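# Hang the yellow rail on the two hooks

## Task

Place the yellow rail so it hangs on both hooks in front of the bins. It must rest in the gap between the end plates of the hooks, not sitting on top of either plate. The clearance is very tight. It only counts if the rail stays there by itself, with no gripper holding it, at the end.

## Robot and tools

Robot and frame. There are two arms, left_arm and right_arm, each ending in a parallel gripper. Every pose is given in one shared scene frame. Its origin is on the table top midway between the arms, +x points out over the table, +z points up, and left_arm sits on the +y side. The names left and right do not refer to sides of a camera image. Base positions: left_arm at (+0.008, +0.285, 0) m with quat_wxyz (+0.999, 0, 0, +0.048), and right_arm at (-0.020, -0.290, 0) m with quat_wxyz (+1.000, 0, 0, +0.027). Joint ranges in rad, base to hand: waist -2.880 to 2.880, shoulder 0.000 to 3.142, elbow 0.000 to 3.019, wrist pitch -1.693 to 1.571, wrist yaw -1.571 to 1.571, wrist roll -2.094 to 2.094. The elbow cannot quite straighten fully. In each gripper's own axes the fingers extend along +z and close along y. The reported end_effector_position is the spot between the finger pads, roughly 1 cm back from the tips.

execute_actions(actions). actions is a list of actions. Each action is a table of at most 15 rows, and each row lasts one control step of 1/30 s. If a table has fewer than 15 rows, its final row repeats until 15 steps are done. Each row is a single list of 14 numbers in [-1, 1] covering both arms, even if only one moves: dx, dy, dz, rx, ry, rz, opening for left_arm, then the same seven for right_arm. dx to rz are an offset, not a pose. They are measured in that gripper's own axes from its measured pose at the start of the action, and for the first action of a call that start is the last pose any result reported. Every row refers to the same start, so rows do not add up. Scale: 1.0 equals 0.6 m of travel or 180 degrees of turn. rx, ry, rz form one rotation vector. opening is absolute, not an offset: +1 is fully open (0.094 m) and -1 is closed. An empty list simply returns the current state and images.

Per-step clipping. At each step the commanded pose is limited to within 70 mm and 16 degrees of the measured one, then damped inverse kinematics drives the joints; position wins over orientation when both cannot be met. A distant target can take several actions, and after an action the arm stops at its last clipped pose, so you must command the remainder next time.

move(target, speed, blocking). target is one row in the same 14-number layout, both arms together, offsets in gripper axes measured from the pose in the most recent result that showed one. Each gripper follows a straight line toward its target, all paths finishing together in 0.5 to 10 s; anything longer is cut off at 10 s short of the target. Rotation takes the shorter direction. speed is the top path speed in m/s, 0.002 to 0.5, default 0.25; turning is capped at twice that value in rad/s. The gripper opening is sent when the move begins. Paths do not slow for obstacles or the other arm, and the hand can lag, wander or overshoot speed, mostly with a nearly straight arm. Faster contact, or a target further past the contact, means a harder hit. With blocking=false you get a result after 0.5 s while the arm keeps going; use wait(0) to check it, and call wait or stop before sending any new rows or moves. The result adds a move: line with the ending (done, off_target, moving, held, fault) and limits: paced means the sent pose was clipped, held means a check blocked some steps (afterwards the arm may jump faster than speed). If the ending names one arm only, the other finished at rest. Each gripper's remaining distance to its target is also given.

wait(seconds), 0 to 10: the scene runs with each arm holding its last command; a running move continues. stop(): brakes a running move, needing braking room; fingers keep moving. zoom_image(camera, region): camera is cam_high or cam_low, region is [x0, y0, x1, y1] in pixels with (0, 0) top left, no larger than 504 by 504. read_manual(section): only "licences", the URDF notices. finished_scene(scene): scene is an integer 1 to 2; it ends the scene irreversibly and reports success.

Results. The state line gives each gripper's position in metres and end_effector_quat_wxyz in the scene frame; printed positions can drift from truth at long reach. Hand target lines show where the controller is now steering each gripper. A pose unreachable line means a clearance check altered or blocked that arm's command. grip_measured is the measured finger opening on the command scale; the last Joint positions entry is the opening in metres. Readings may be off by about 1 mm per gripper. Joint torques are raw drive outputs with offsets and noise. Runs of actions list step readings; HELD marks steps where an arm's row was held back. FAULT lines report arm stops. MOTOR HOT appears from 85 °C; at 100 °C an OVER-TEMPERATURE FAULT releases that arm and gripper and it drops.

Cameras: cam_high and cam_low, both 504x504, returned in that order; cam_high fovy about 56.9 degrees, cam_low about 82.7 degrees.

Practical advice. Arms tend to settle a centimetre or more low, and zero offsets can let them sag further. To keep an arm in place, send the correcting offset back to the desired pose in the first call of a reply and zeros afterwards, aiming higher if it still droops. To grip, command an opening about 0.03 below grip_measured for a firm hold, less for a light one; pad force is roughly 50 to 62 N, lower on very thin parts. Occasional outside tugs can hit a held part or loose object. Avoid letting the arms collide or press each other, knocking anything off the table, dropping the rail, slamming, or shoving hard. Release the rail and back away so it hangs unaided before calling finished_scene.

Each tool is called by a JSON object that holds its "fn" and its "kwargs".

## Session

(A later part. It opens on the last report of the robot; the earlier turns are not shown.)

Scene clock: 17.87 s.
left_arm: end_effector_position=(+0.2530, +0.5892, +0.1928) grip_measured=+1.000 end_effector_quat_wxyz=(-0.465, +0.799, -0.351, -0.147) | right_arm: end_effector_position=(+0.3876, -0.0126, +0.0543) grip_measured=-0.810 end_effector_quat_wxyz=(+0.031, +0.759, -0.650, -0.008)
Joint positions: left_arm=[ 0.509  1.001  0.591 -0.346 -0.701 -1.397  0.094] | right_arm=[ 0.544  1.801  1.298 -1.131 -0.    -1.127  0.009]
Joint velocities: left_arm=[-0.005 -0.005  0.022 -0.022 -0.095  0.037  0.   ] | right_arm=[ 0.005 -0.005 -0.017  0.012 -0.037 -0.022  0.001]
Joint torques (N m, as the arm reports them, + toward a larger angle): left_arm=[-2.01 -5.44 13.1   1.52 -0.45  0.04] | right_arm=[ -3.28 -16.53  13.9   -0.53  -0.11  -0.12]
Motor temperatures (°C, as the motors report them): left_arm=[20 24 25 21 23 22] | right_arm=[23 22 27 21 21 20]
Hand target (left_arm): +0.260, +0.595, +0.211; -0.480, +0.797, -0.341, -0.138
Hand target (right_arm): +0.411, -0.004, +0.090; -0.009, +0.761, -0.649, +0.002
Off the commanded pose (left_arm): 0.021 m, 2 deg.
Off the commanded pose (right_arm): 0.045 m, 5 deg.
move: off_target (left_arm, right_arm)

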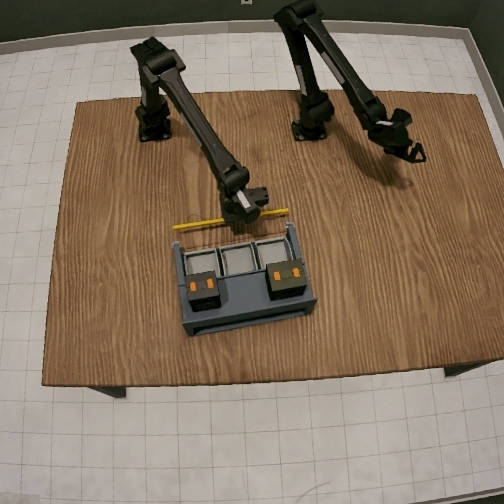

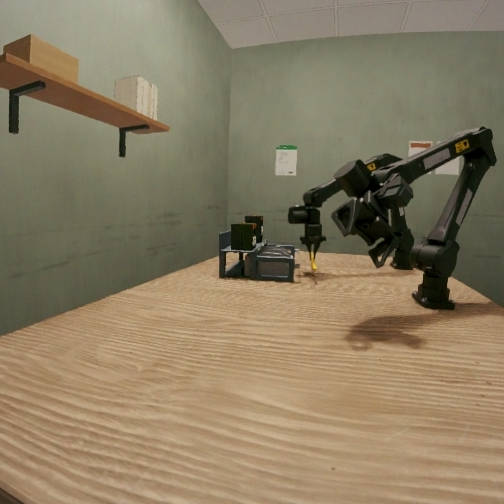

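{"fn": "move", "kwargs": {"target": [-0.012,-0.032,-0.006,0.0096,-0.002,-0.0085,1, 0.0095,-0.0967,-0.0988,0.027,-0.0122,-0.0038,-0.84], "speed": 0.08}}

{"fn": "zoom_image", "kwargs": {"camera": "cam_high", "region": [165, 190, 305, 260]}}

{"fn": "zoom_image", "kwargs": {"camera": "cam_low", "region": [280, 225, 330, 290]}}

Scene clock: 20.67 s.
left_arm: end_effector_position=(+0.2530, +0.5892, +0.1928) grip_measured=+1.000 end_effector_quat_wxyz=(-0.465, +0.799, -0.351, -0.147) | right_arm: end_effector_position=(+0.4252, -0.0145, +0.0924) grip_measured=-0.810 end_effector_quat_wxyz=(+0.007, +0.762, -0.648, -0.002)
Joint positions: left_arm=[ 0.509  1.001  0.591 -0.346 -0.701 -1.397  0.094] | right_arm=[ 0.501  1.801  1.41  -1.194 -0.    -1.178  0.009]
Joint velocities: left_arm=[-0.005 -0.015 -0.002  0.002  0.037 -0.051  0.   ] | right_arm=[-0.005 -0.015  0.002 -0.027  0.066 -0.037  0.001]
Joint torques (N m, as the arm reports them, + toward a larger angle): left_arm=[-1.72 -5.26 12.97  1.52 -0.44  0.04] | right_arm=[ -3.89 -14.13  14.65  -0.32  -0.06  -0.15]
Motor temperatures (°C, as the motors report them): left_arm=[20 24 25 21 23 22] | right_arm=[23 23 28 21 21 20]
Hand target (left_arm): +0.260, +0.595, +0.211; -0.480, +0.797, -0.341, -0.138
Hand target (right_arm): +0.447, -0.008, +0.111; -0.015, +0.763, -0.646, +0.005
Off the commanded pose (left_arm): 0.021 m, 2 deg.
Off the commanded pose (right_arm): 0.030 m, 3 deg.
move: off_target (left_arm, right_arm)

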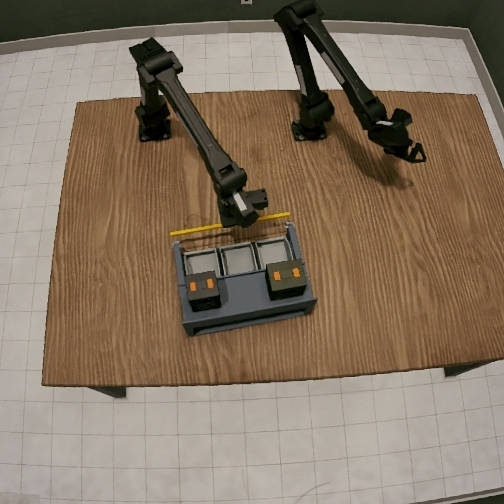

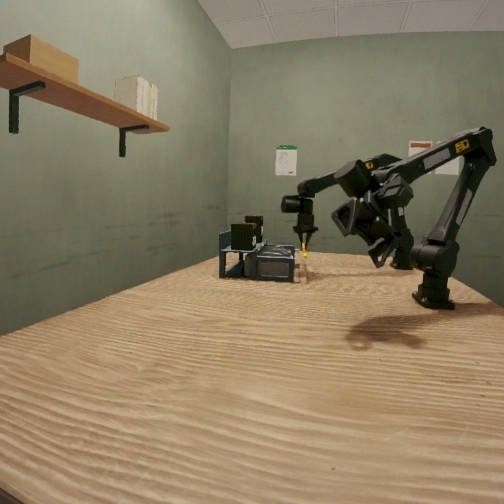

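Region (165, 190, 305, 260) of cam_high's 504x504 image, scaled by 3.600, with more detail than that image has.

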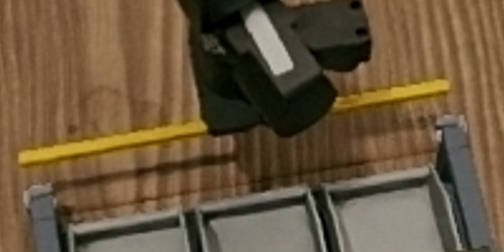

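Region (280, 225, 330, 290) of cam_low's 504x504 image, scaled by 7.754, with more detail than that image has; it fills the left 388 columns of this view, and the rest is white.

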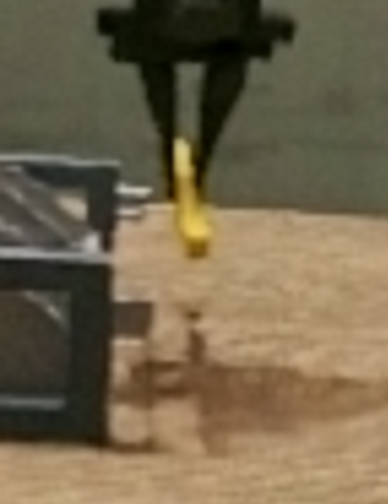

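{"fn": "move", "kwargs": {"target": [-0.012,-0.032,-0.006,0.0096,-0.002,-0.0085,1, -0.0122,-0.095,0.014,0.022,-0.0085,-0.0015,-0.84], "speed": 0.05}}

{"fn": "zoom_image", "kwargs": {"camera": "cam_high", "region": [165, 228, 195, 255]}}

{"fn": "zoom_image", "kwargs": {"camera": "cam_high", "region": [272, 208, 302, 235]}}

{"fn": "zoom_image", "kwargs": {"camera": "cam_low", "region": [283, 235, 318, 275]}}

Scene clock: 23.17 s.
left_arm: end_effector_position=(+0.2530, +0.5892, +0.1928) grip_measured=+1.000 end_effector_quat_wxyz=(-0.465, +0.799, -0.351, -0.147) | right_arm: end_effector_position=(+0.4446, -0.0088, +0.0699) grip_measured=-0.810 end_effector_quat_wxyz=(+0.006, +0.771, -0.637, -0.002)
Joint positions: left_arm=[ 0.509  1.001  0.591 -0.346 -0.701 -1.397  0.094] | right_arm=[ 0.491  1.869  1.446 -1.16  -0.    -1.216  0.009]
Joint velocities: left_arm=[-0.005 -0.005  0.007 -0.007 -0.066  0.051  0.   ] | right_arm=[-0.015  0.005 -0.017 -0.002 -0.066 -0.022  0.001]
Joint torques (N m, as the arm reports them, + toward a larger angle): left_arm=[-1.89 -5.38 13.05  1.5  -0.43  0.05] | right_arm=[ -4.43 -13.77  15.77   0.69  -0.11   0.07]
Motor temperatures (°C, as the motors report them): left_arm=[20 24 25 21 23 22] | right_arm=[23 23 28 21 21 20]
Hand target (left_arm): +0.260, +0.595, +0.211; -0.480, +0.797, -0.341, -0.138
Hand target (right_arm): +0.478, -0.000, +0.085; -0.028, +0.764, -0.645, +0.010
Off the commanded pose (left_arm): 0.021 m, 2 deg.
Off the commanded pose (right_arm): 0.039 m, 4 deg.
move: off_target (left_arm, right_arm)

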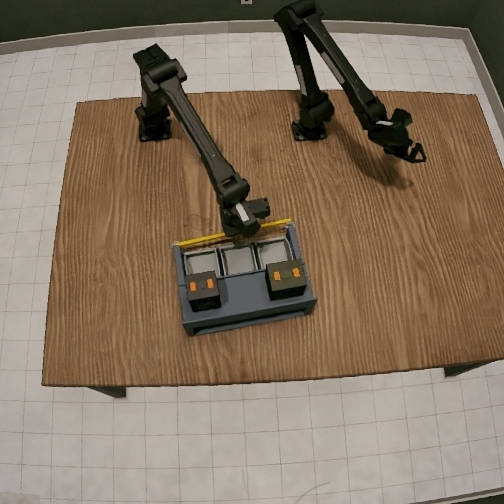

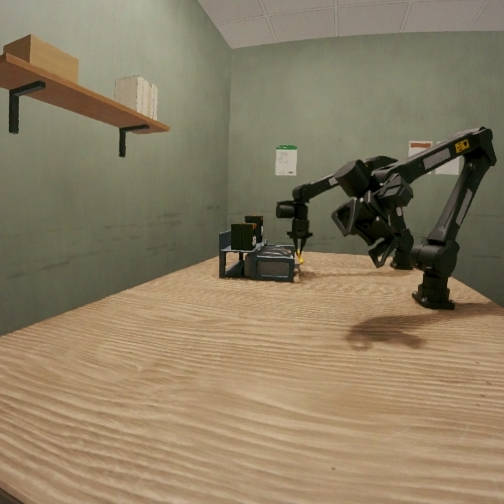

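Region (165, 228, 195, 255) of cam_high's 504x504 image, scaled by 16.800, with more detail than that image has; it fills the top 454 rows of this view, and the rest is white.

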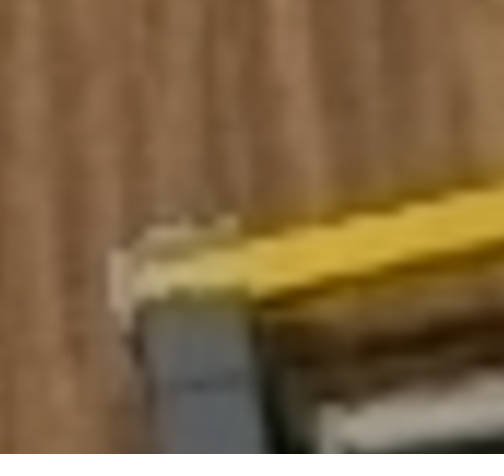

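Region (272, 208, 302, 235) of cam_high's 504x504 image, scaled by 16.800, with more detail than that image has; it fills the top 454 rows of this view, and the rest is white.

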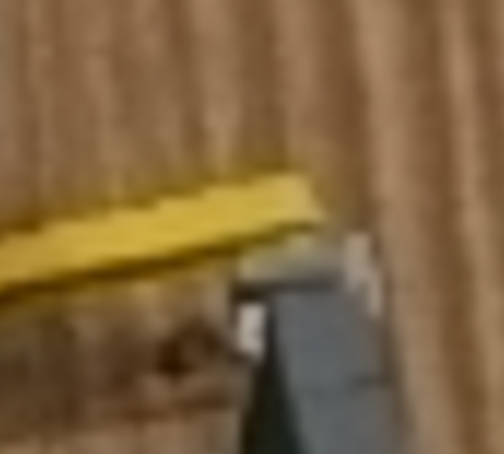

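Region (283, 235, 318, 275) of cam_low's 504x504 image, scaled by 12.600, with more detail than that image has; it fills the left 441 columns of this view, and the rest is white.

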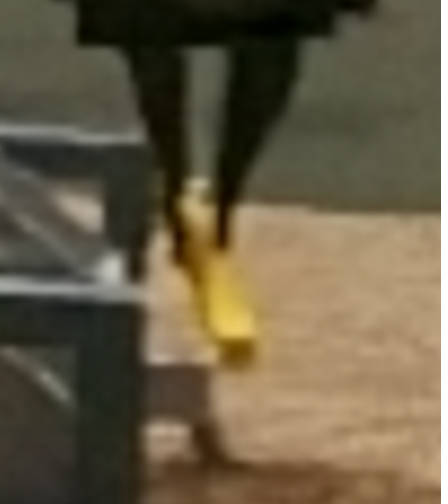

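{"fn": "zoom_image", "kwargs": {"camera": "cam_low", "region": [288, 243, 308, 270]}}

{"fn": "zoom_image", "kwargs": {"camera": "cam_high", "region": [165, 190, 305, 260]}}

Region (288, 243, 308, 270) of cam_low's 504x504 image, scaled by 18.667, with more detail than that image has; it fills the left 373 columns of this view, and the rest is white.

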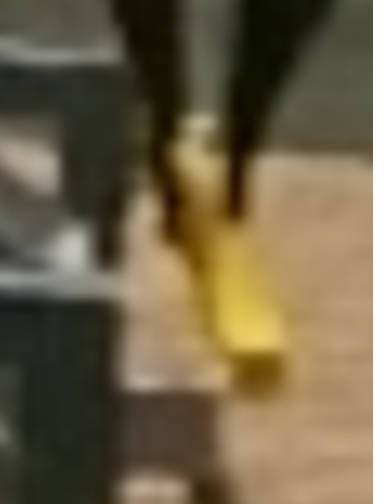

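Region (165, 190, 305, 260) of cam_high's 504x504 image, scaled by 3.600, with more detail than that image has.

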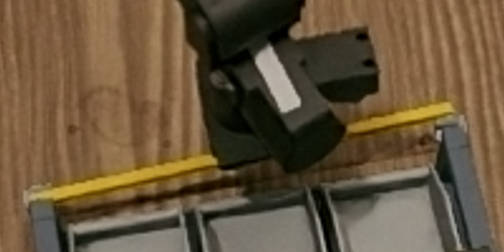

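{"fn": "execute_actions", "kwargs": {"actions": [[[-0.012,-0.032,-0.006,0.0096,-0.002,-0.0085,1, -0.0076,-0.0624,-0.0453,0.0284,-0.0114,0.0076,-0.84],[-0.012,-0.032,-0.006,0.0096,-0.002,-0.0085,1, -0.0087,-0.062,-0.0453,0.028,-0.0126,0.0076,-0.84],[-0.012,-0.032,-0.006,0.0096,-0.002,-0.0085,1, -0.0098,-0.0617,-0.0453,0.0275,-0.0138,0.0076,-0.84],[-0.012,-0.032,-0.006,0.0096,-0.002,-0.0085,1, -0.0109,-0.0613,-0.0453,0.0271,-0.015,0.0076,-0.84],[-0.012,-0.032,-0.006,0.0096,-0.002,-0.0085,1, -0.012,-0.0609,-0.0453,0.0267,-0.0162,0.0076,-0.84],[-0.012,-0.032,-0.006,0.0096,-0.002,-0.0085,1, -0.0131,-0.0605,-0.0453,0.0263,-0.0174,0.0076,-0.84],[-0.012,-0.032,-0.006,0.0096,-0.002,-0.0085,1, -0.0142,-0.0601,-0.0453,0.0259,-0.0186,0.0076,-0.84],[-0.012,-0.032,-0.006,0.0096,-0.002,-0.0085,1, -0.0153,-0.0598,-0.0453,0.0254,-0.0198,0.0076,-0.84],[-0.012,-0.032,-0.006,0.0096,-0.002,-0.0085,1, -0.0164,-0.0594,-0.0453,0.025,-0.021,0.0076,-0.84],[-0.012,-0.032,-0.006,0.0096,-0.002,-0.0085,1, -0.0175,-0.059,-0.0453,0.0246,-0.0222,0.0076,-0.84]]]}}

{"fn": "zoom_image", "kwargs": {"camera": "cam_high", "region": [165, 228, 195, 255]}}

{"fn": "zoom_image", "kwargs": {"camera": "cam_high", "region": [272, 208, 302, 235]}}

{"fn": "zoom_image", "kwargs": {"camera": "cam_low", "region": [283, 235, 318, 275]}}

Scene clock: 25.03 s.
left_arm: end_effector_position=(+0.2530, +0.5892, +0.1928) grip_measured=+1.000 end_effector_quat_wxyz=(-0.465, +0.799, -0.351, -0.147) | right_arm: end_effector_position=(+0.4427, -0.0032, +0.0700) grip_measured=-0.810 end_effector_quat_wxyz=(-0.002, +0.771, -0.637, -0.017)
Joint positions: left_arm=[ 0.509  1.001  0.591 -0.346 -0.701 -1.397  0.094] | right_arm=[ 0.491  1.869  1.446 -1.155 -0.034 -1.216  0.009]
Joint velocities: left_arm=[-0.015 -0.005 -0.012 -0.002 -0.022  0.007  0.   ] | right_arm=[-0.005  0.005  0.002  0.002 -0.022  0.037 -0.   ]
Joint torques (N m, as the arm reports them, + toward a larger angle): left_arm=[-1.83 -5.46 12.98  1.58 -0.46  0.06] | right_arm=[ -4.32 -16.73  15.57   0.73  -0.24   0.07]
Motor temperatures (°C, as the motors report them): left_arm=[20 24 25 21 23 22] | right_arm=[23 23 29 21 21 20]
Hand target (left_arm): +0.260, +0.595, +0.211; -0.480, +0.797, -0.341, -0.138
Hand target (right_arm): +0.475, +0.007, +0.098; -0.047, +0.763, -0.645, -0.004
Off the commanded pose (left_arm): 0.021 m, 2 deg.
Off the commanded pose (right_arm): 0.046 m, 5 deg.
Step readings (end_effector_position):
0: left_arm (+0.2530, +0.5892, +0.1928) | right_arm (+0.4446, -0.0088, +0.0699)
1: left_arm (+0.2530, +0.5892, +0.1928) | right_arm (+0.4446, -0.0088, +0.0699)
2: left_arm (+0.2530, +0.5892, +0.1928) | right_arm (+0.4445, -0.0086, +0.0699)
4: left_arm (+0.2530, +0.5892, +0.1928) | right_arm (+0.4442, -0.0077, +0.0699)
8: left_arm (+0.2530, +0.5892, +0.1928) | right_arm (+0.4433, -0.0052, +0.0699)
15: end_effector_position above

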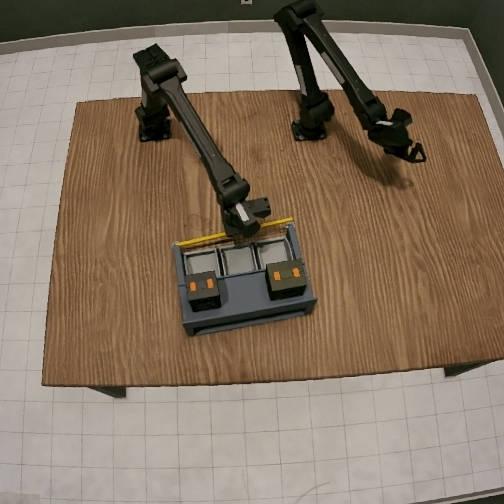

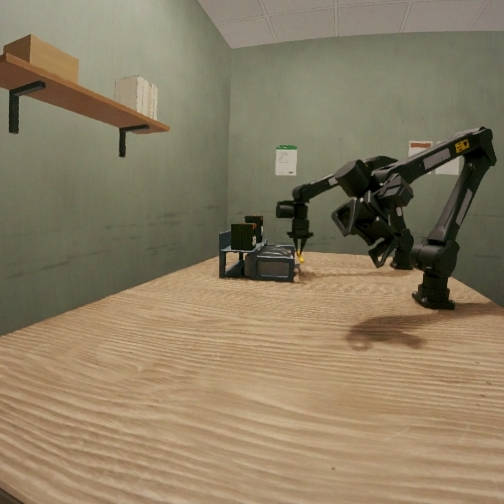

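Region (165, 228, 195, 255) of cam_high's 504x504 image, scaled by 16.800, with more detail than that image has; it fills the top 454 rows of this view, and the rest is white.

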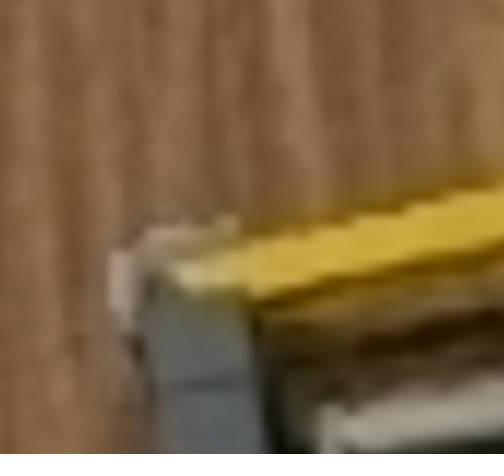

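Region (272, 208, 302, 235) of cam_high's 504x504 image, scaled by 16.800, with more detail than that image has; it fills the top 454 rows of this view, and the rest is white.

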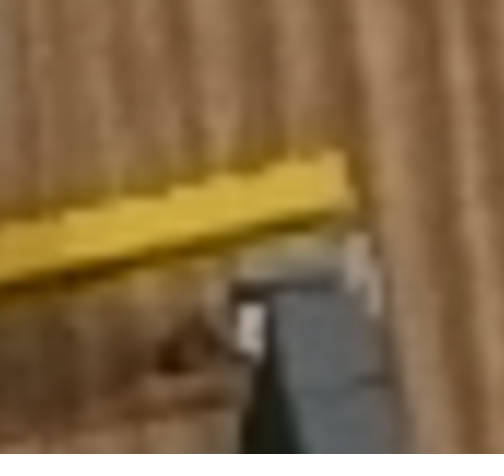

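Region (283, 235, 318, 275) of cam_low's 504x504 image, scaled by 12.600, with more detail than that image has; it fills the left 441 columns of this view, and the rest is white.

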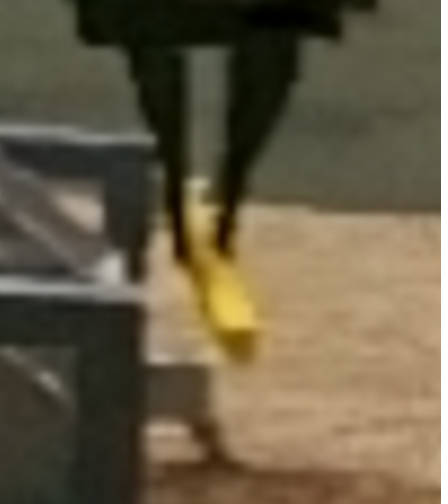

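{"fn": "execute_actions", "kwargs": {"actions": [[[-0.012,-0.032,-0.006,0.0096,-0.002,-0.0085,1, 0.001,-0.0278,-0.013,0.0111,-0.0061,0.0094,-0.84],[-0.012,-0.032,-0.006,0.0096,-0.002,-0.0085,1, 0.0019,-0.0291,-0.0131,0.0118,-0.0064,0.0108,-0.84],[-0.012,-0.032,-0.006,0.0096,-0.002,-0.0085,1, 0.0027,-0.0304,-0.0132,0.0125,-0.0066,0.0123,-0.84],[-0.012,-0.032,-0.006,0.0096,-0.002,-0.0085,1, 0.0036,-0.0317,-0.0133,0.0132,-0.0069,0.0137,-0.84],[-0.012,-0.032,-0.006,0.0096,-0.002,-0.0085,1, 0.0045,-0.033,-0.0134,0.0139,-0.0072,0.0151,-0.84],[-0.012,-0.032,-0.006,0.0096,-0.002,-0.0085,1, 0.0054,-0.0343,-0.0135,0.0146,-0.0075,0.0166,-0.84],[-0.012,-0.032,-0.006,0.0096,-0.002,-0.0085,1, 0.0062,-0.0356,-0.0136,0.0153,-0.0077,0.018,-0.84],[-0.012,-0.032,-0.006,0.0096,-0.002,-0.0085,1, 0.0071,-0.0369,-0.0137,0.016,-0.008,0.0194,-0.84],[-0.012,-0.032,-0.006,0.0096,-0.002,-0.0085,1, 0.008,-0.0382,-0.0138,0.0167,-0.0083,0.0208,-0.84],[-0.012,-0.032,-0.006,0.0096,-0.002,-0.0085,1, 0.0088,-0.0395,-0.0139,0.0174,-0.0085,0.0223,-0.84],[-0.012,-0.032,-0.006,0.0096,-0.002,-0.0085,1, 0.0097,-0.0408,-0.014,0.0181,-0.0088,0.0237,-0.84]]]}}

{"fn": "wait", "kwargs": {"seconds": 0.2}}

{"fn": "zoom_image", "kwargs": {"camera": "cam_high", "region": [165, 228, 195, 255]}}

{"fn": "zoom_image", "kwargs": {"camera": "cam_high", "region": [272, 208, 302, 235]}}

{"fn": "zoom_image", "kwargs": {"camera": "cam_low", "region": [283, 235, 318, 275]}}

Scene clock: 28.77 s.
left_arm: end_effector_position=(+0.2530, +0.5892, +0.1928) grip_measured=+1.000 end_effector_quat_wxyz=(-0.465, +0.799, -0.351, -0.147) | right_arm: end_effector_position=(+0.4527, -0.0070, +0.0700) grip_measured=-0.810 end_effector_quat_wxyz=(-0.015, +0.756, -0.654, -0.014)
Joint positions: left_arm=[ 0.509  1.001  0.591 -0.346 -0.701 -1.397  0.094] | right_arm=[ 0.475  1.869  1.446 -1.129 -0.036 -1.187  0.009]
Joint velocities: left_arm=[-0.024 -0.005  0.012  0.002  0.066 -0.022  0.   ] | right_arm=[-0.034 -0.015 -0.012  0.007 -0.022  0.095  0.   ]
Joint torques (N m, as the arm reports them, + toward a larger angle): left_arm=[-2.07 -5.29 13.07  1.52 -0.44  0.06] | right_arm=[ -3.26 -15.72  11.49   0.3   -0.18   0.13]
Motor temperatures (°C, as the motors report them): left_arm=[20 24 25 21 23 22] | right_arm=[23 23 30 21 21 20]
Hand target (left_arm): +0.260, +0.595, +0.211; -0.480, +0.797, -0.341, -0.138
Hand target (right_arm): +0.468, -0.005, +0.078; -0.032, +0.746, -0.665, -0.010
Off the commanded pose (left_arm): 0.021 m, 2 deg.
Off the commanded pose (right_arm): 0.017 m, 3 deg.
Step readings (end_effector_position):
0: left_arm (+0.2530, +0.5892, +0.1928) | right_arm (+0.4427, -0.0032, +0.0700)
1: left_arm (+0.2530, +0.5892, +0.1928) | right_arm (+0.4426, -0.0032, +0.0700)
2: left_arm (+0.2530, +0.5892, +0.1928) | right_arm (+0.4426, -0.0030, +0.0700)
4: left_arm (+0.2530, +0.5892, +0.1928) | right_arm (+0.4435, -0.0026, +0.0700)
8: left_arm (+0.2530, +0.5892, +0.1928) | right_arm (+0.4470, -0.0031, +0.0700)
15: end_effector_position above

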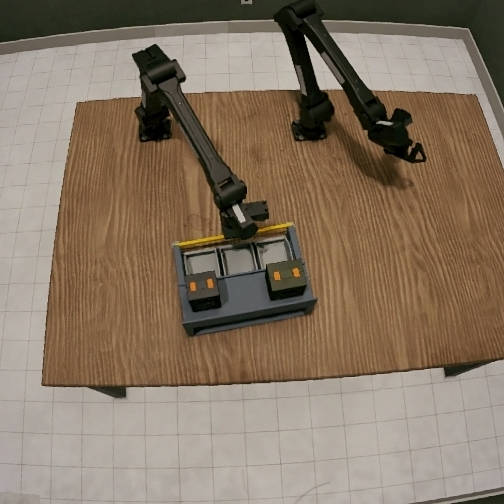

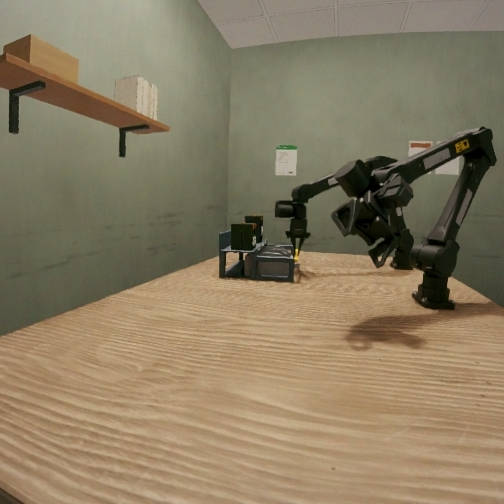

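Scene clock: 28.97 s.
left_arm: end_effector_position=(+0.2530, +0.5892, +0.1928) grip_measured=+1.000 end_effector_quat_wxyz=(-0.465, +0.799, -0.351, -0.147) | right_arm: end_effector_position=(+0.4528, -0.0072, +0.0700) grip_measured=-0.810 end_effector_quat_wxyz=(-0.015, +0.756, -0.654, -0.014)
Joint positions: left_arm=[ 0.509  1.001  0.591 -0.346 -0.701 -1.397  0.094] | right_arm=[ 0.474  1.869  1.446 -1.129 -0.036 -1.186  0.009]
Joint velocities: left_arm=[-0.015 -0.005  0.002  0.012 -0.051 -0.051  0.   ] | right_arm=[-0.015  0.015 -0.017 -0.012 -0.081 -0.022 -0.   ]
Joint torques (N m, as the arm reports them, + toward a larger angle): left_arm=[-2.07 -5.57 13.05  1.49 -0.43  0.04] | right_arm=[ -3.61 -15.53  11.76   0.5   -0.18   0.13]
Motor temperatures (°C, as the motors report them): left_arm=[20 24 25 21 23 22] | right_arm=[23 23 30 21 21 20]
Hand target (left_arm): +0.260, +0.595, +0.211; -0.480, +0.797, -0.341, -0.138
Hand target (right_arm): +0.467, -0.005, +0.078; -0.032, +0.746, -0.665, -0.010
Off the commanded pose (left_arm): 0.021 m, 2 deg.
Off the commanded pose (right_arm): 0.017 m, 3 deg.
wait: 0.20 s; at rest by 0.17 s

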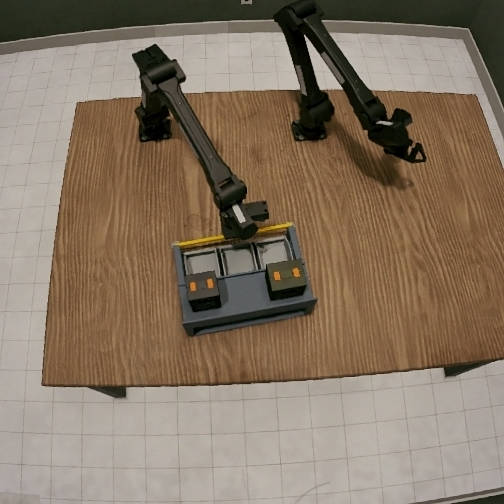

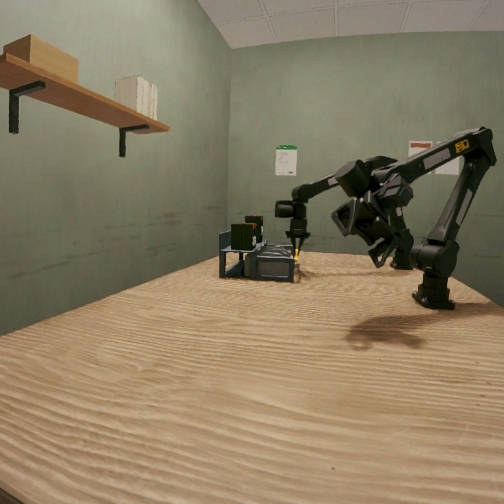

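Region (165, 228, 195, 255) of cam_high's 504x504 image, scaled by 16.800, with more detail than that image has; it fills the top 454 rows of this view, and the rest is white.

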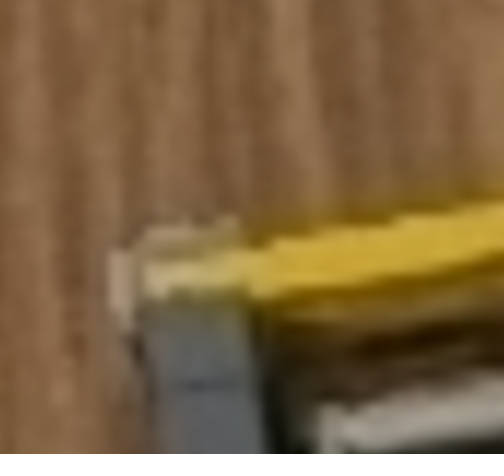

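Region (272, 208, 302, 235) of cam_high's 504x504 image, scaled by 16.800, with more detail than that image has; it fills the top 454 rows of this view, and the rest is white.

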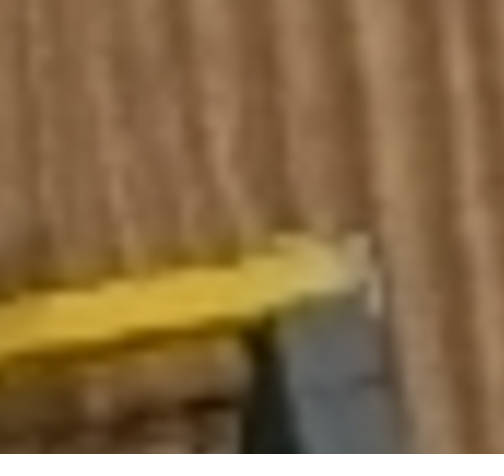

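Region (283, 235, 318, 275) of cam_low's 504x504 image, scaled by 12.600, with more detail than that image has; it fills the left 441 columns of this view, and the rest is white.

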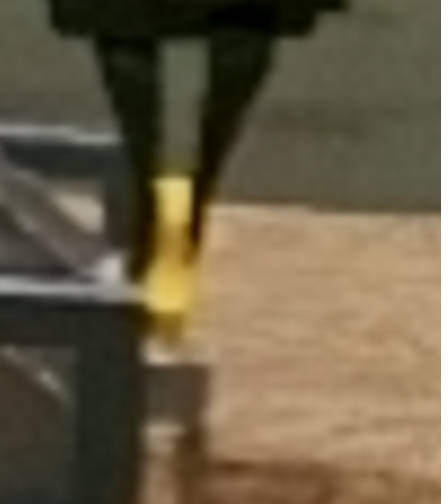

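{"fn": "execute_actions", "kwargs": {"actions": [[[-0.012,-0.032,-0.006,0.0096,-0.002,-0.0085,1, -0.001,-0.022,0.0053,0.0043,0.0003,0.0051,-0.84],[-0.012,-0.032,-0.006,0.0096,-0.002,-0.0085,1, 0,-0.0224,0.0053,0.0047,0.0014,0.0051,-0.84],[-0.012,-0.032,-0.006,0.0096,-0.002,-0.0085,1, 0.0009,-0.0228,0.0053,0.0052,0.0024,0.0051,-0.84],[-0.012,-0.032,-0.006,0.0096,-0.002,-0.0085,1, 0.0019,-0.0232,0.0053,0.0056,0.0035,0.0051,-0.84],[-0.012,-0.032,-0.006,0.0096,-0.002,-0.0085,1, 0.0028,-0.0236,0.0053,0.0061,0.0045,0.0051,-0.84],[-0.012,-0.032,-0.006,0.0096,-0.002,-0.0085,1, 0.0038,-0.024,0.0053,0.0065,0.0056,0.0051,-0.84],[-0.012,-0.032,-0.006,0.0096,-0.002,-0.0085,1, 0.0038,-0.024,0.0053,0.0065,0.0056,0.0051,-0.84],[-0.012,-0.032,-0.006,0.0096,-0.002,-0.0085,1, 0.0039,-0.0238,0.0068,0.006,0.0058,0.0051,-0.84],[-0.012,-0.032,-0.006,0.0096,-0.002,-0.0085,1, 0.004,-0.0237,0.0084,0.0055,0.006,0.0051,-0.84],[-0.012,-0.032,-0.006,0.0096,-0.002,-0.0085,1, 0.0042,-0.0235,0.0099,0.005,0.0062,0.0051,-0.84],[-0.012,-0.032,-0.006,0.0096,-0.002,-0.0085,1, 0.0043,-0.0233,0.0115,0.0045,0.0064,0.0051,-0.84],[-0.012,-0.032,-0.006,0.0096,-0.002,-0.0085,1, 0.0044,-0.0232,0.013,0.0039,0.0067,0.0051,-0.84],[-0.012,-0.032,-0.006,0.0096,-0.002,-0.0085,1, 0.0045,-0.023,0.0145,0.0034,0.0069,0.0051,-0.84],[-0.012,-0.032,-0.006,0.0096,-0.002,-0.0085,1, 0.0047,-0.0229,0.0161,0.0029,0.0071,0.0051,-0.84],[-0.012,-0.032,-0.006,0.0096,-0.002,-0.0085,1, 0.0048,-0.0227,0.0176,0.0024,0.0073,0.0051,-0.84]]]}}

{"fn": "wait", "kwargs": {"seconds": 0.3}}

{"fn": "zoom_image", "kwargs": {"camera": "cam_low", "region": [283, 235, 318, 275]}}

{"fn": "zoom_image", "kwargs": {"camera": "cam_high", "region": [165, 228, 195, 255]}}

{"fn": "zoom_image", "kwargs": {"camera": "cam_high", "region": [272, 208, 302, 235]}}

Scene clock: 30.03 s.
left_arm: end_effector_position=(+0.2530, +0.5892, +0.1928) grip_measured=+1.000 end_effector_quat_wxyz=(-0.465, +0.799, -0.351, -0.147) | right_arm: end_effector_position=(+0.4533, -0.0086, +0.0661) grip_measured=-0.810 end_effector_quat_wxyz=(-0.011, +0.756, -0.654, -0.011)
Joint positions: left_arm=[ 0.509  1.001  0.591 -0.346 -0.701 -1.397  0.094] | right_arm=[ 0.474  1.876  1.446 -1.128 -0.028 -1.186  0.009]
Joint velocities: left_arm=[ 0.005 -0.005  0.002  0.002  0.037  0.037  0.   ] | right_arm=[-0.015  0.044 -0.002  0.002 -0.007  0.007 -0.   ]
Joint torques (N m, as the arm reports them, + toward a larger angle): left_arm=[-1.7  -5.63 13.01  1.47 -0.41  0.04] | right_arm=[ -3.04 -13.32  11.97   0.11   0.37   0.06]
Motor temperatures (°C, as the motors report them): left_arm=[20 24 25 21 23 22] | right_arm=[23 23 30 21 21 20]
Hand target (left_arm): +0.260, +0.595, +0.211; -0.480, +0.797, -0.341, -0.138
Hand target (right_arm): +0.466, -0.008, +0.060; -0.010, +0.751, -0.660, -0.003
Off the commanded pose (left_arm): 0.021 m, 2 deg.
Off the commanded pose (right_arm): 0.015 m, 1 deg.
Step readings (end_effector_position):
0: left_arm (+0.2530, +0.5892, +0.1928) | right_arm (+0.4528, -0.0072, +0.0700)
1: left_arm (+0.2530, +0.5892, +0.1928) | right_arm (+0.4528, -0.0073, +0.0700)
2: left_arm (+0.2530, +0.5892, +0.1928) | right_arm (+0.4529, -0.0074, +0.0698)
4: left_arm (+0.2530, +0.5892, +0.1928) | right_arm (+0.4533, -0.0082, +0.0698)
8: left_arm (+0.2530, +0.5892, +0.1928) | right_arm (+0.4535, -0.0085, +0.0696)
15: end_effector_position above

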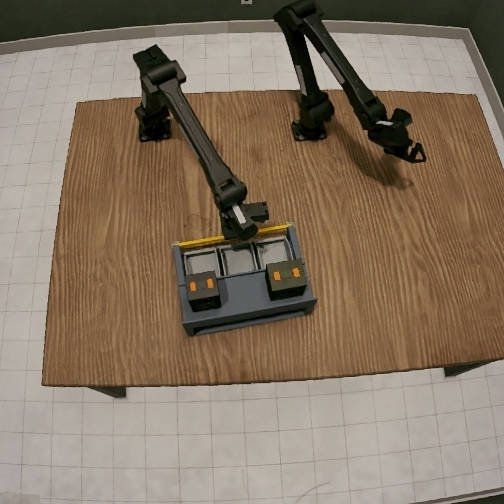

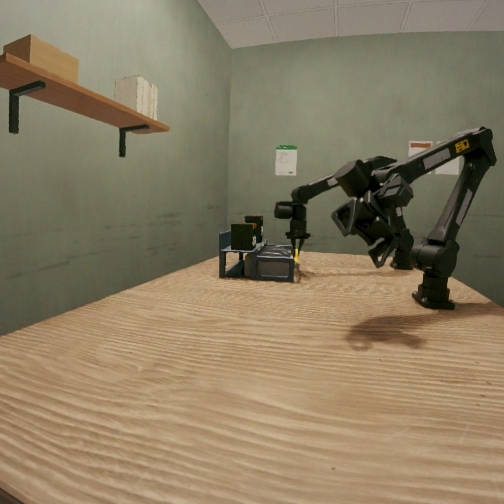

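Scene clock: 30.33 s.
left_arm: end_effector_position=(+0.2530, +0.5892, +0.1928) grip_measured=+1.000 end_effector_quat_wxyz=(-0.465, +0.799, -0.351, -0.147) | right_arm: end_effector_position=(+0.4533, -0.0086, +0.0633) grip_measured=-0.810 end_effector_quat_wxyz=(-0.009, +0.756, -0.654, -0.012)
Joint positions: left_arm=[ 0.509  1.001  0.591 -0.346 -0.701 -1.397  0.094] | right_arm=[ 0.474  1.882  1.446 -1.126 -0.028 -1.186  0.009]
Joint velocities: left_arm=[-0.005  0.005 -0.007 -0.012  0.022 -0.007  0.   ] | right_arm=[-0.024 -0.005  0.012  0.007  0.066 -0.007 -0.001]
Joint torques (N m, as the arm reports them, + toward a larger angle): left_arm=[-1.9  -5.36 13.05  1.49 -0.42  0.06] | right_arm=[ -2.68 -14.21  11.67   0.2    0.39   0.06]
Motor temperatures (°C, as the motors report them): left_arm=[20 24 25 21 23 22] | right_arm=[23 23 30 21 21 20]
Hand target (left_arm): +0.260, +0.595, +0.211; -0.480, +0.797, -0.341, -0.138
Hand target (right_arm): +0.466, -0.008, +0.060; -0.010, +0.751, -0.660, -0.003
Off the commanded pose (left_arm): 0.021 m, 2 deg.
Off the commanded pose (right_arm): 0.014 m, 1 deg.
wait: 0.30 s; at rest by 0.23 s

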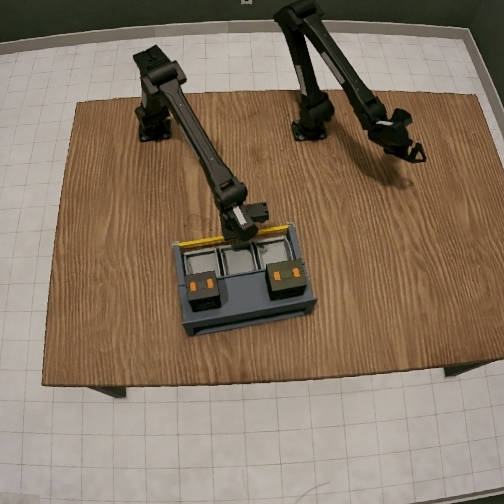

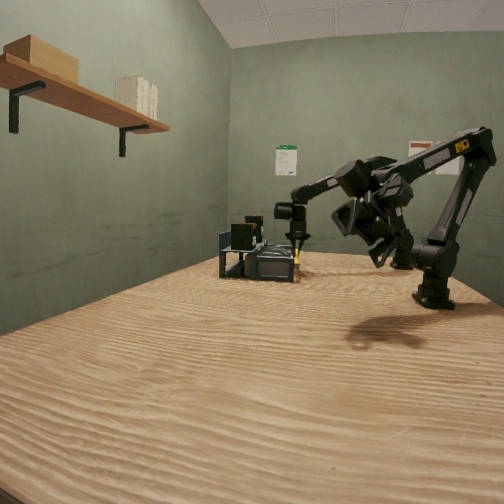

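Region (283, 235, 318, 275) of cam_low's 504x504 image, scaled by 12.600, with more detail than that image has; it fills the left 441 columns of this view, and the rest is white.

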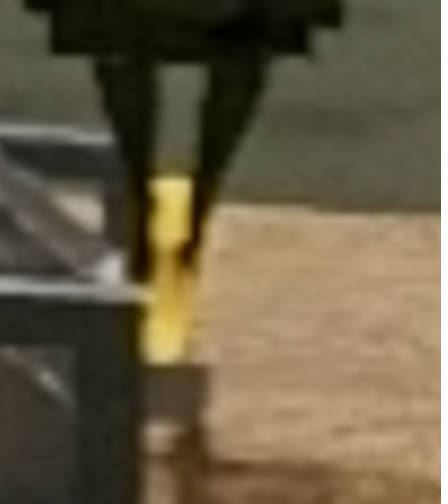

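Region (165, 228, 195, 255) of cam_high's 504x504 image, scaled by 16.800, with more detail than that image has; it fills the top 454 rows of this view, and the rest is white.

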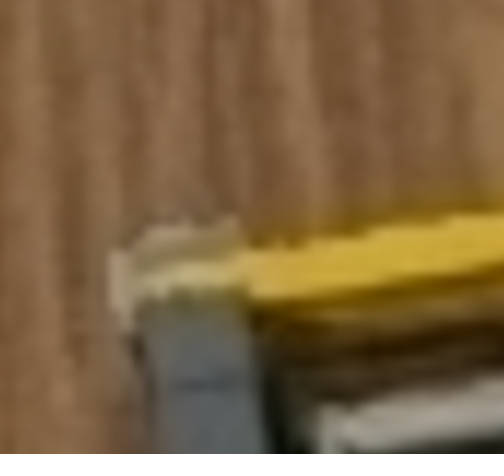

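Region (272, 208, 302, 235) of cam_high's 504x504 image, scaled by 16.800, with more detail than that image has; it fills the top 454 rows of this view, and the rest is white.

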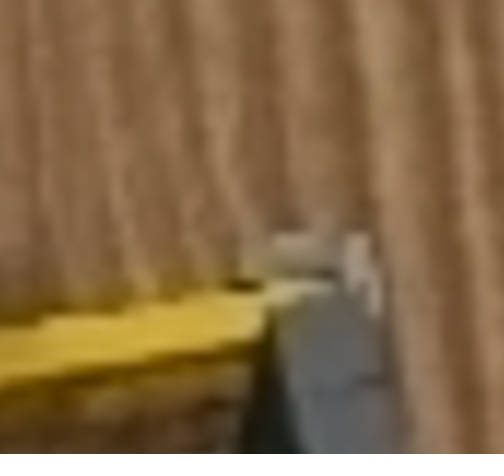

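{"fn": "execute_actions", "kwargs": {"actions": [[[-0.012,-0.032,-0.006,0.0096,-0.002,-0.0085,1, -0.006,-0.0183,0.0055,0.0028,0.0002,0,-0.84],[-0.012,-0.032,-0.006,0.0096,-0.002,-0.0085,1, -0.0059,-0.0181,0.007,0.0023,0.0004,0,-0.84],[-0.012,-0.032,-0.006,0.0096,-0.002,-0.0085,1, -0.0058,-0.0179,0.0085,0.0018,0.0006,0,-0.84],[-0.012,-0.032,-0.006,0.0096,-0.002,-0.0085,1, -0.0057,-0.0177,0.010,0.0013,0.0008,0,-0.84],[-0.012,-0.032,-0.006,0.0096,-0.002,-0.0085,1, -0.0055,-0.0176,0.0115,0.0008,0.0011,0,-0.84],[-0.012,-0.032,-0.006,0.0096,-0.002,-0.0085,1, -0.0054,-0.0174,0.013,0.0003,0.0013,0,-0.84],[-0.012,-0.032,-0.006,0.0096,-0.002,-0.0085,1, -0.0053,-0.0172,0.0145,-0.0002,0.0015,0,-0.84],[-0.012,-0.032,-0.006,0.0096,-0.002,-0.0085,1, -0.0052,-0.017,0.016,-0.0007,0.0017,0,-0.84]]]}}

{"fn": "zoom_image", "kwargs": {"camera": "cam_low", "region": [283, 235, 318, 275]}}

{"fn": "zoom_image", "kwargs": {"camera": "cam_high", "region": [165, 228, 195, 255]}}

{"fn": "zoom_image", "kwargs": {"camera": "cam_high", "region": [272, 208, 302, 235]}}

Scene clock: 31.13 s.
left_arm: end_effector_position=(+0.2530, +0.5892, +0.1928) grip_measured=+1.000 end_effector_quat_wxyz=(-0.465, +0.799, -0.351, -0.147) | right_arm: end_effector_position=(+0.4527, -0.0086, +0.0593) grip_measured=-0.810 end_effector_quat_wxyz=(-0.005, +0.756, -0.654, -0.013)
Joint positions: left_arm=[ 0.509  1.001  0.591 -0.346 -0.701 -1.397  0.094] | right_arm=[ 0.475  1.889  1.446 -1.126 -0.028 -1.186  0.009]
Joint velocities: left_arm=[-0.005  0.005 -0.002 -0.002 -0.022 -0.022  0.   ] | right_arm=[ 0.005  0.005  0.002 -0.007  0.037 -0.037 -0.   ]
Joint torques (N m, as the arm reports them, + toward a larger angle): left_arm=[-1.94 -5.55 13.04  1.49 -0.43  0.06] | right_arm=[ -3.59 -13.82  11.58   0.06  -0.02  -0.03]
Motor temperatures (°C, as the motors report them): left_arm=[20 24 26 21 23 22] | right_arm=[23 23 30 21 21 20]
Hand target (left_arm): +0.260, +0.595, +0.211; -0.480, +0.797, -0.341, -0.138
Hand target (right_arm): +0.463, -0.004, +0.054; -0.006, +0.756, -0.655, -0.010
Off the commanded pose (left_arm): 0.021 m, 2 deg.
Off the commanded pose (right_arm): 0.013 m, 0 deg.
Step readings (end_effector_position):
0: left_arm (+0.2530, +0.5892, +0.1928) | right_arm (+0.4533, -0.0086, +0.0633)
1: left_arm (+0.2530, +0.5892, +0.1928) | right_arm (+0.4533, -0.0086, +0.0633)
2: left_arm (+0.2530, +0.5892, +0.1928) | right_arm (+0.4533, -0.0086, +0.0633)
4: left_arm (+0.2530, +0.5892, +0.1928) | right_arm (+0.4533, -0.0086, +0.0631)
8: left_arm (+0.2530, +0.5892, +0.1928) | right_arm (+0.4530, -0.0087, +0.0611)
15: end_effector_position above

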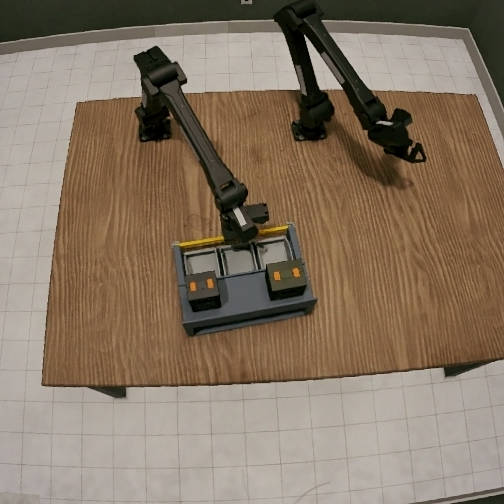

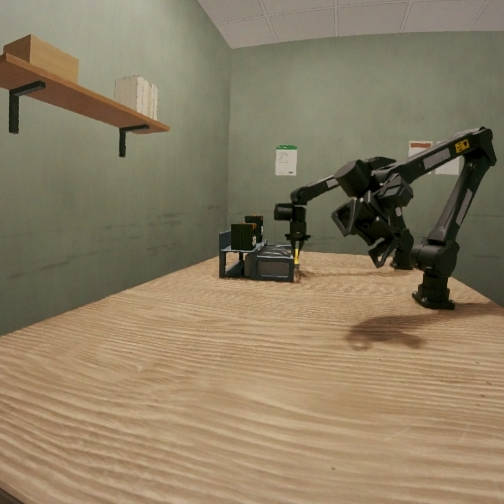

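Region (283, 235, 318, 275) of cam_low's 504x504 image, scaled by 12.600, with more detail than that image has; it fills the left 441 columns of this view, and the rest is white.

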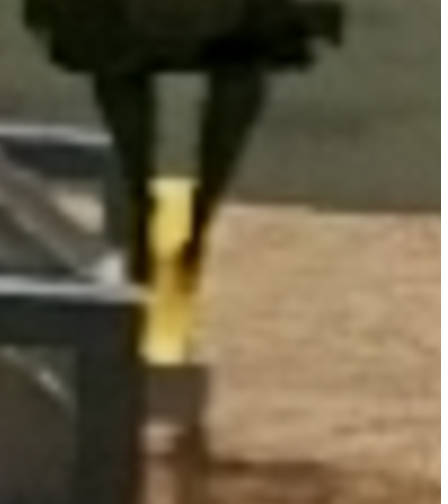

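Region (165, 228, 195, 255) of cam_high's 504x504 image, scaled by 16.800, with more detail than that image has; it fills the top 454 rows of this view, and the rest is white.

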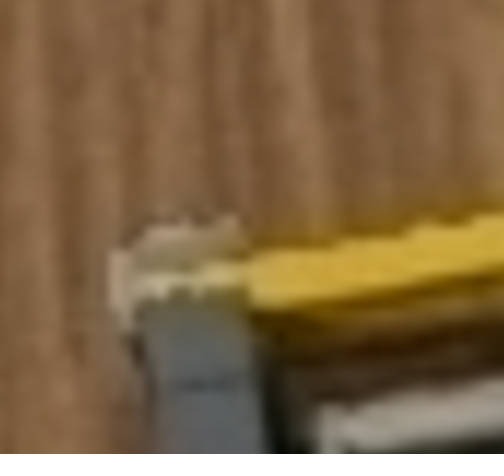

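Region (272, 208, 302, 235) of cam_high's 504x504 image, scaled by 16.800, with more detail than that image has; it fills the top 454 rows of this view, and the rest is white.

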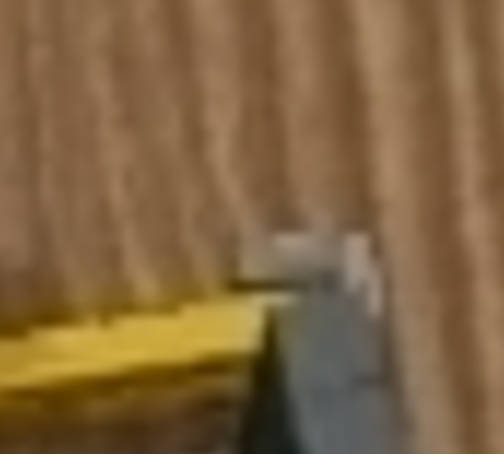

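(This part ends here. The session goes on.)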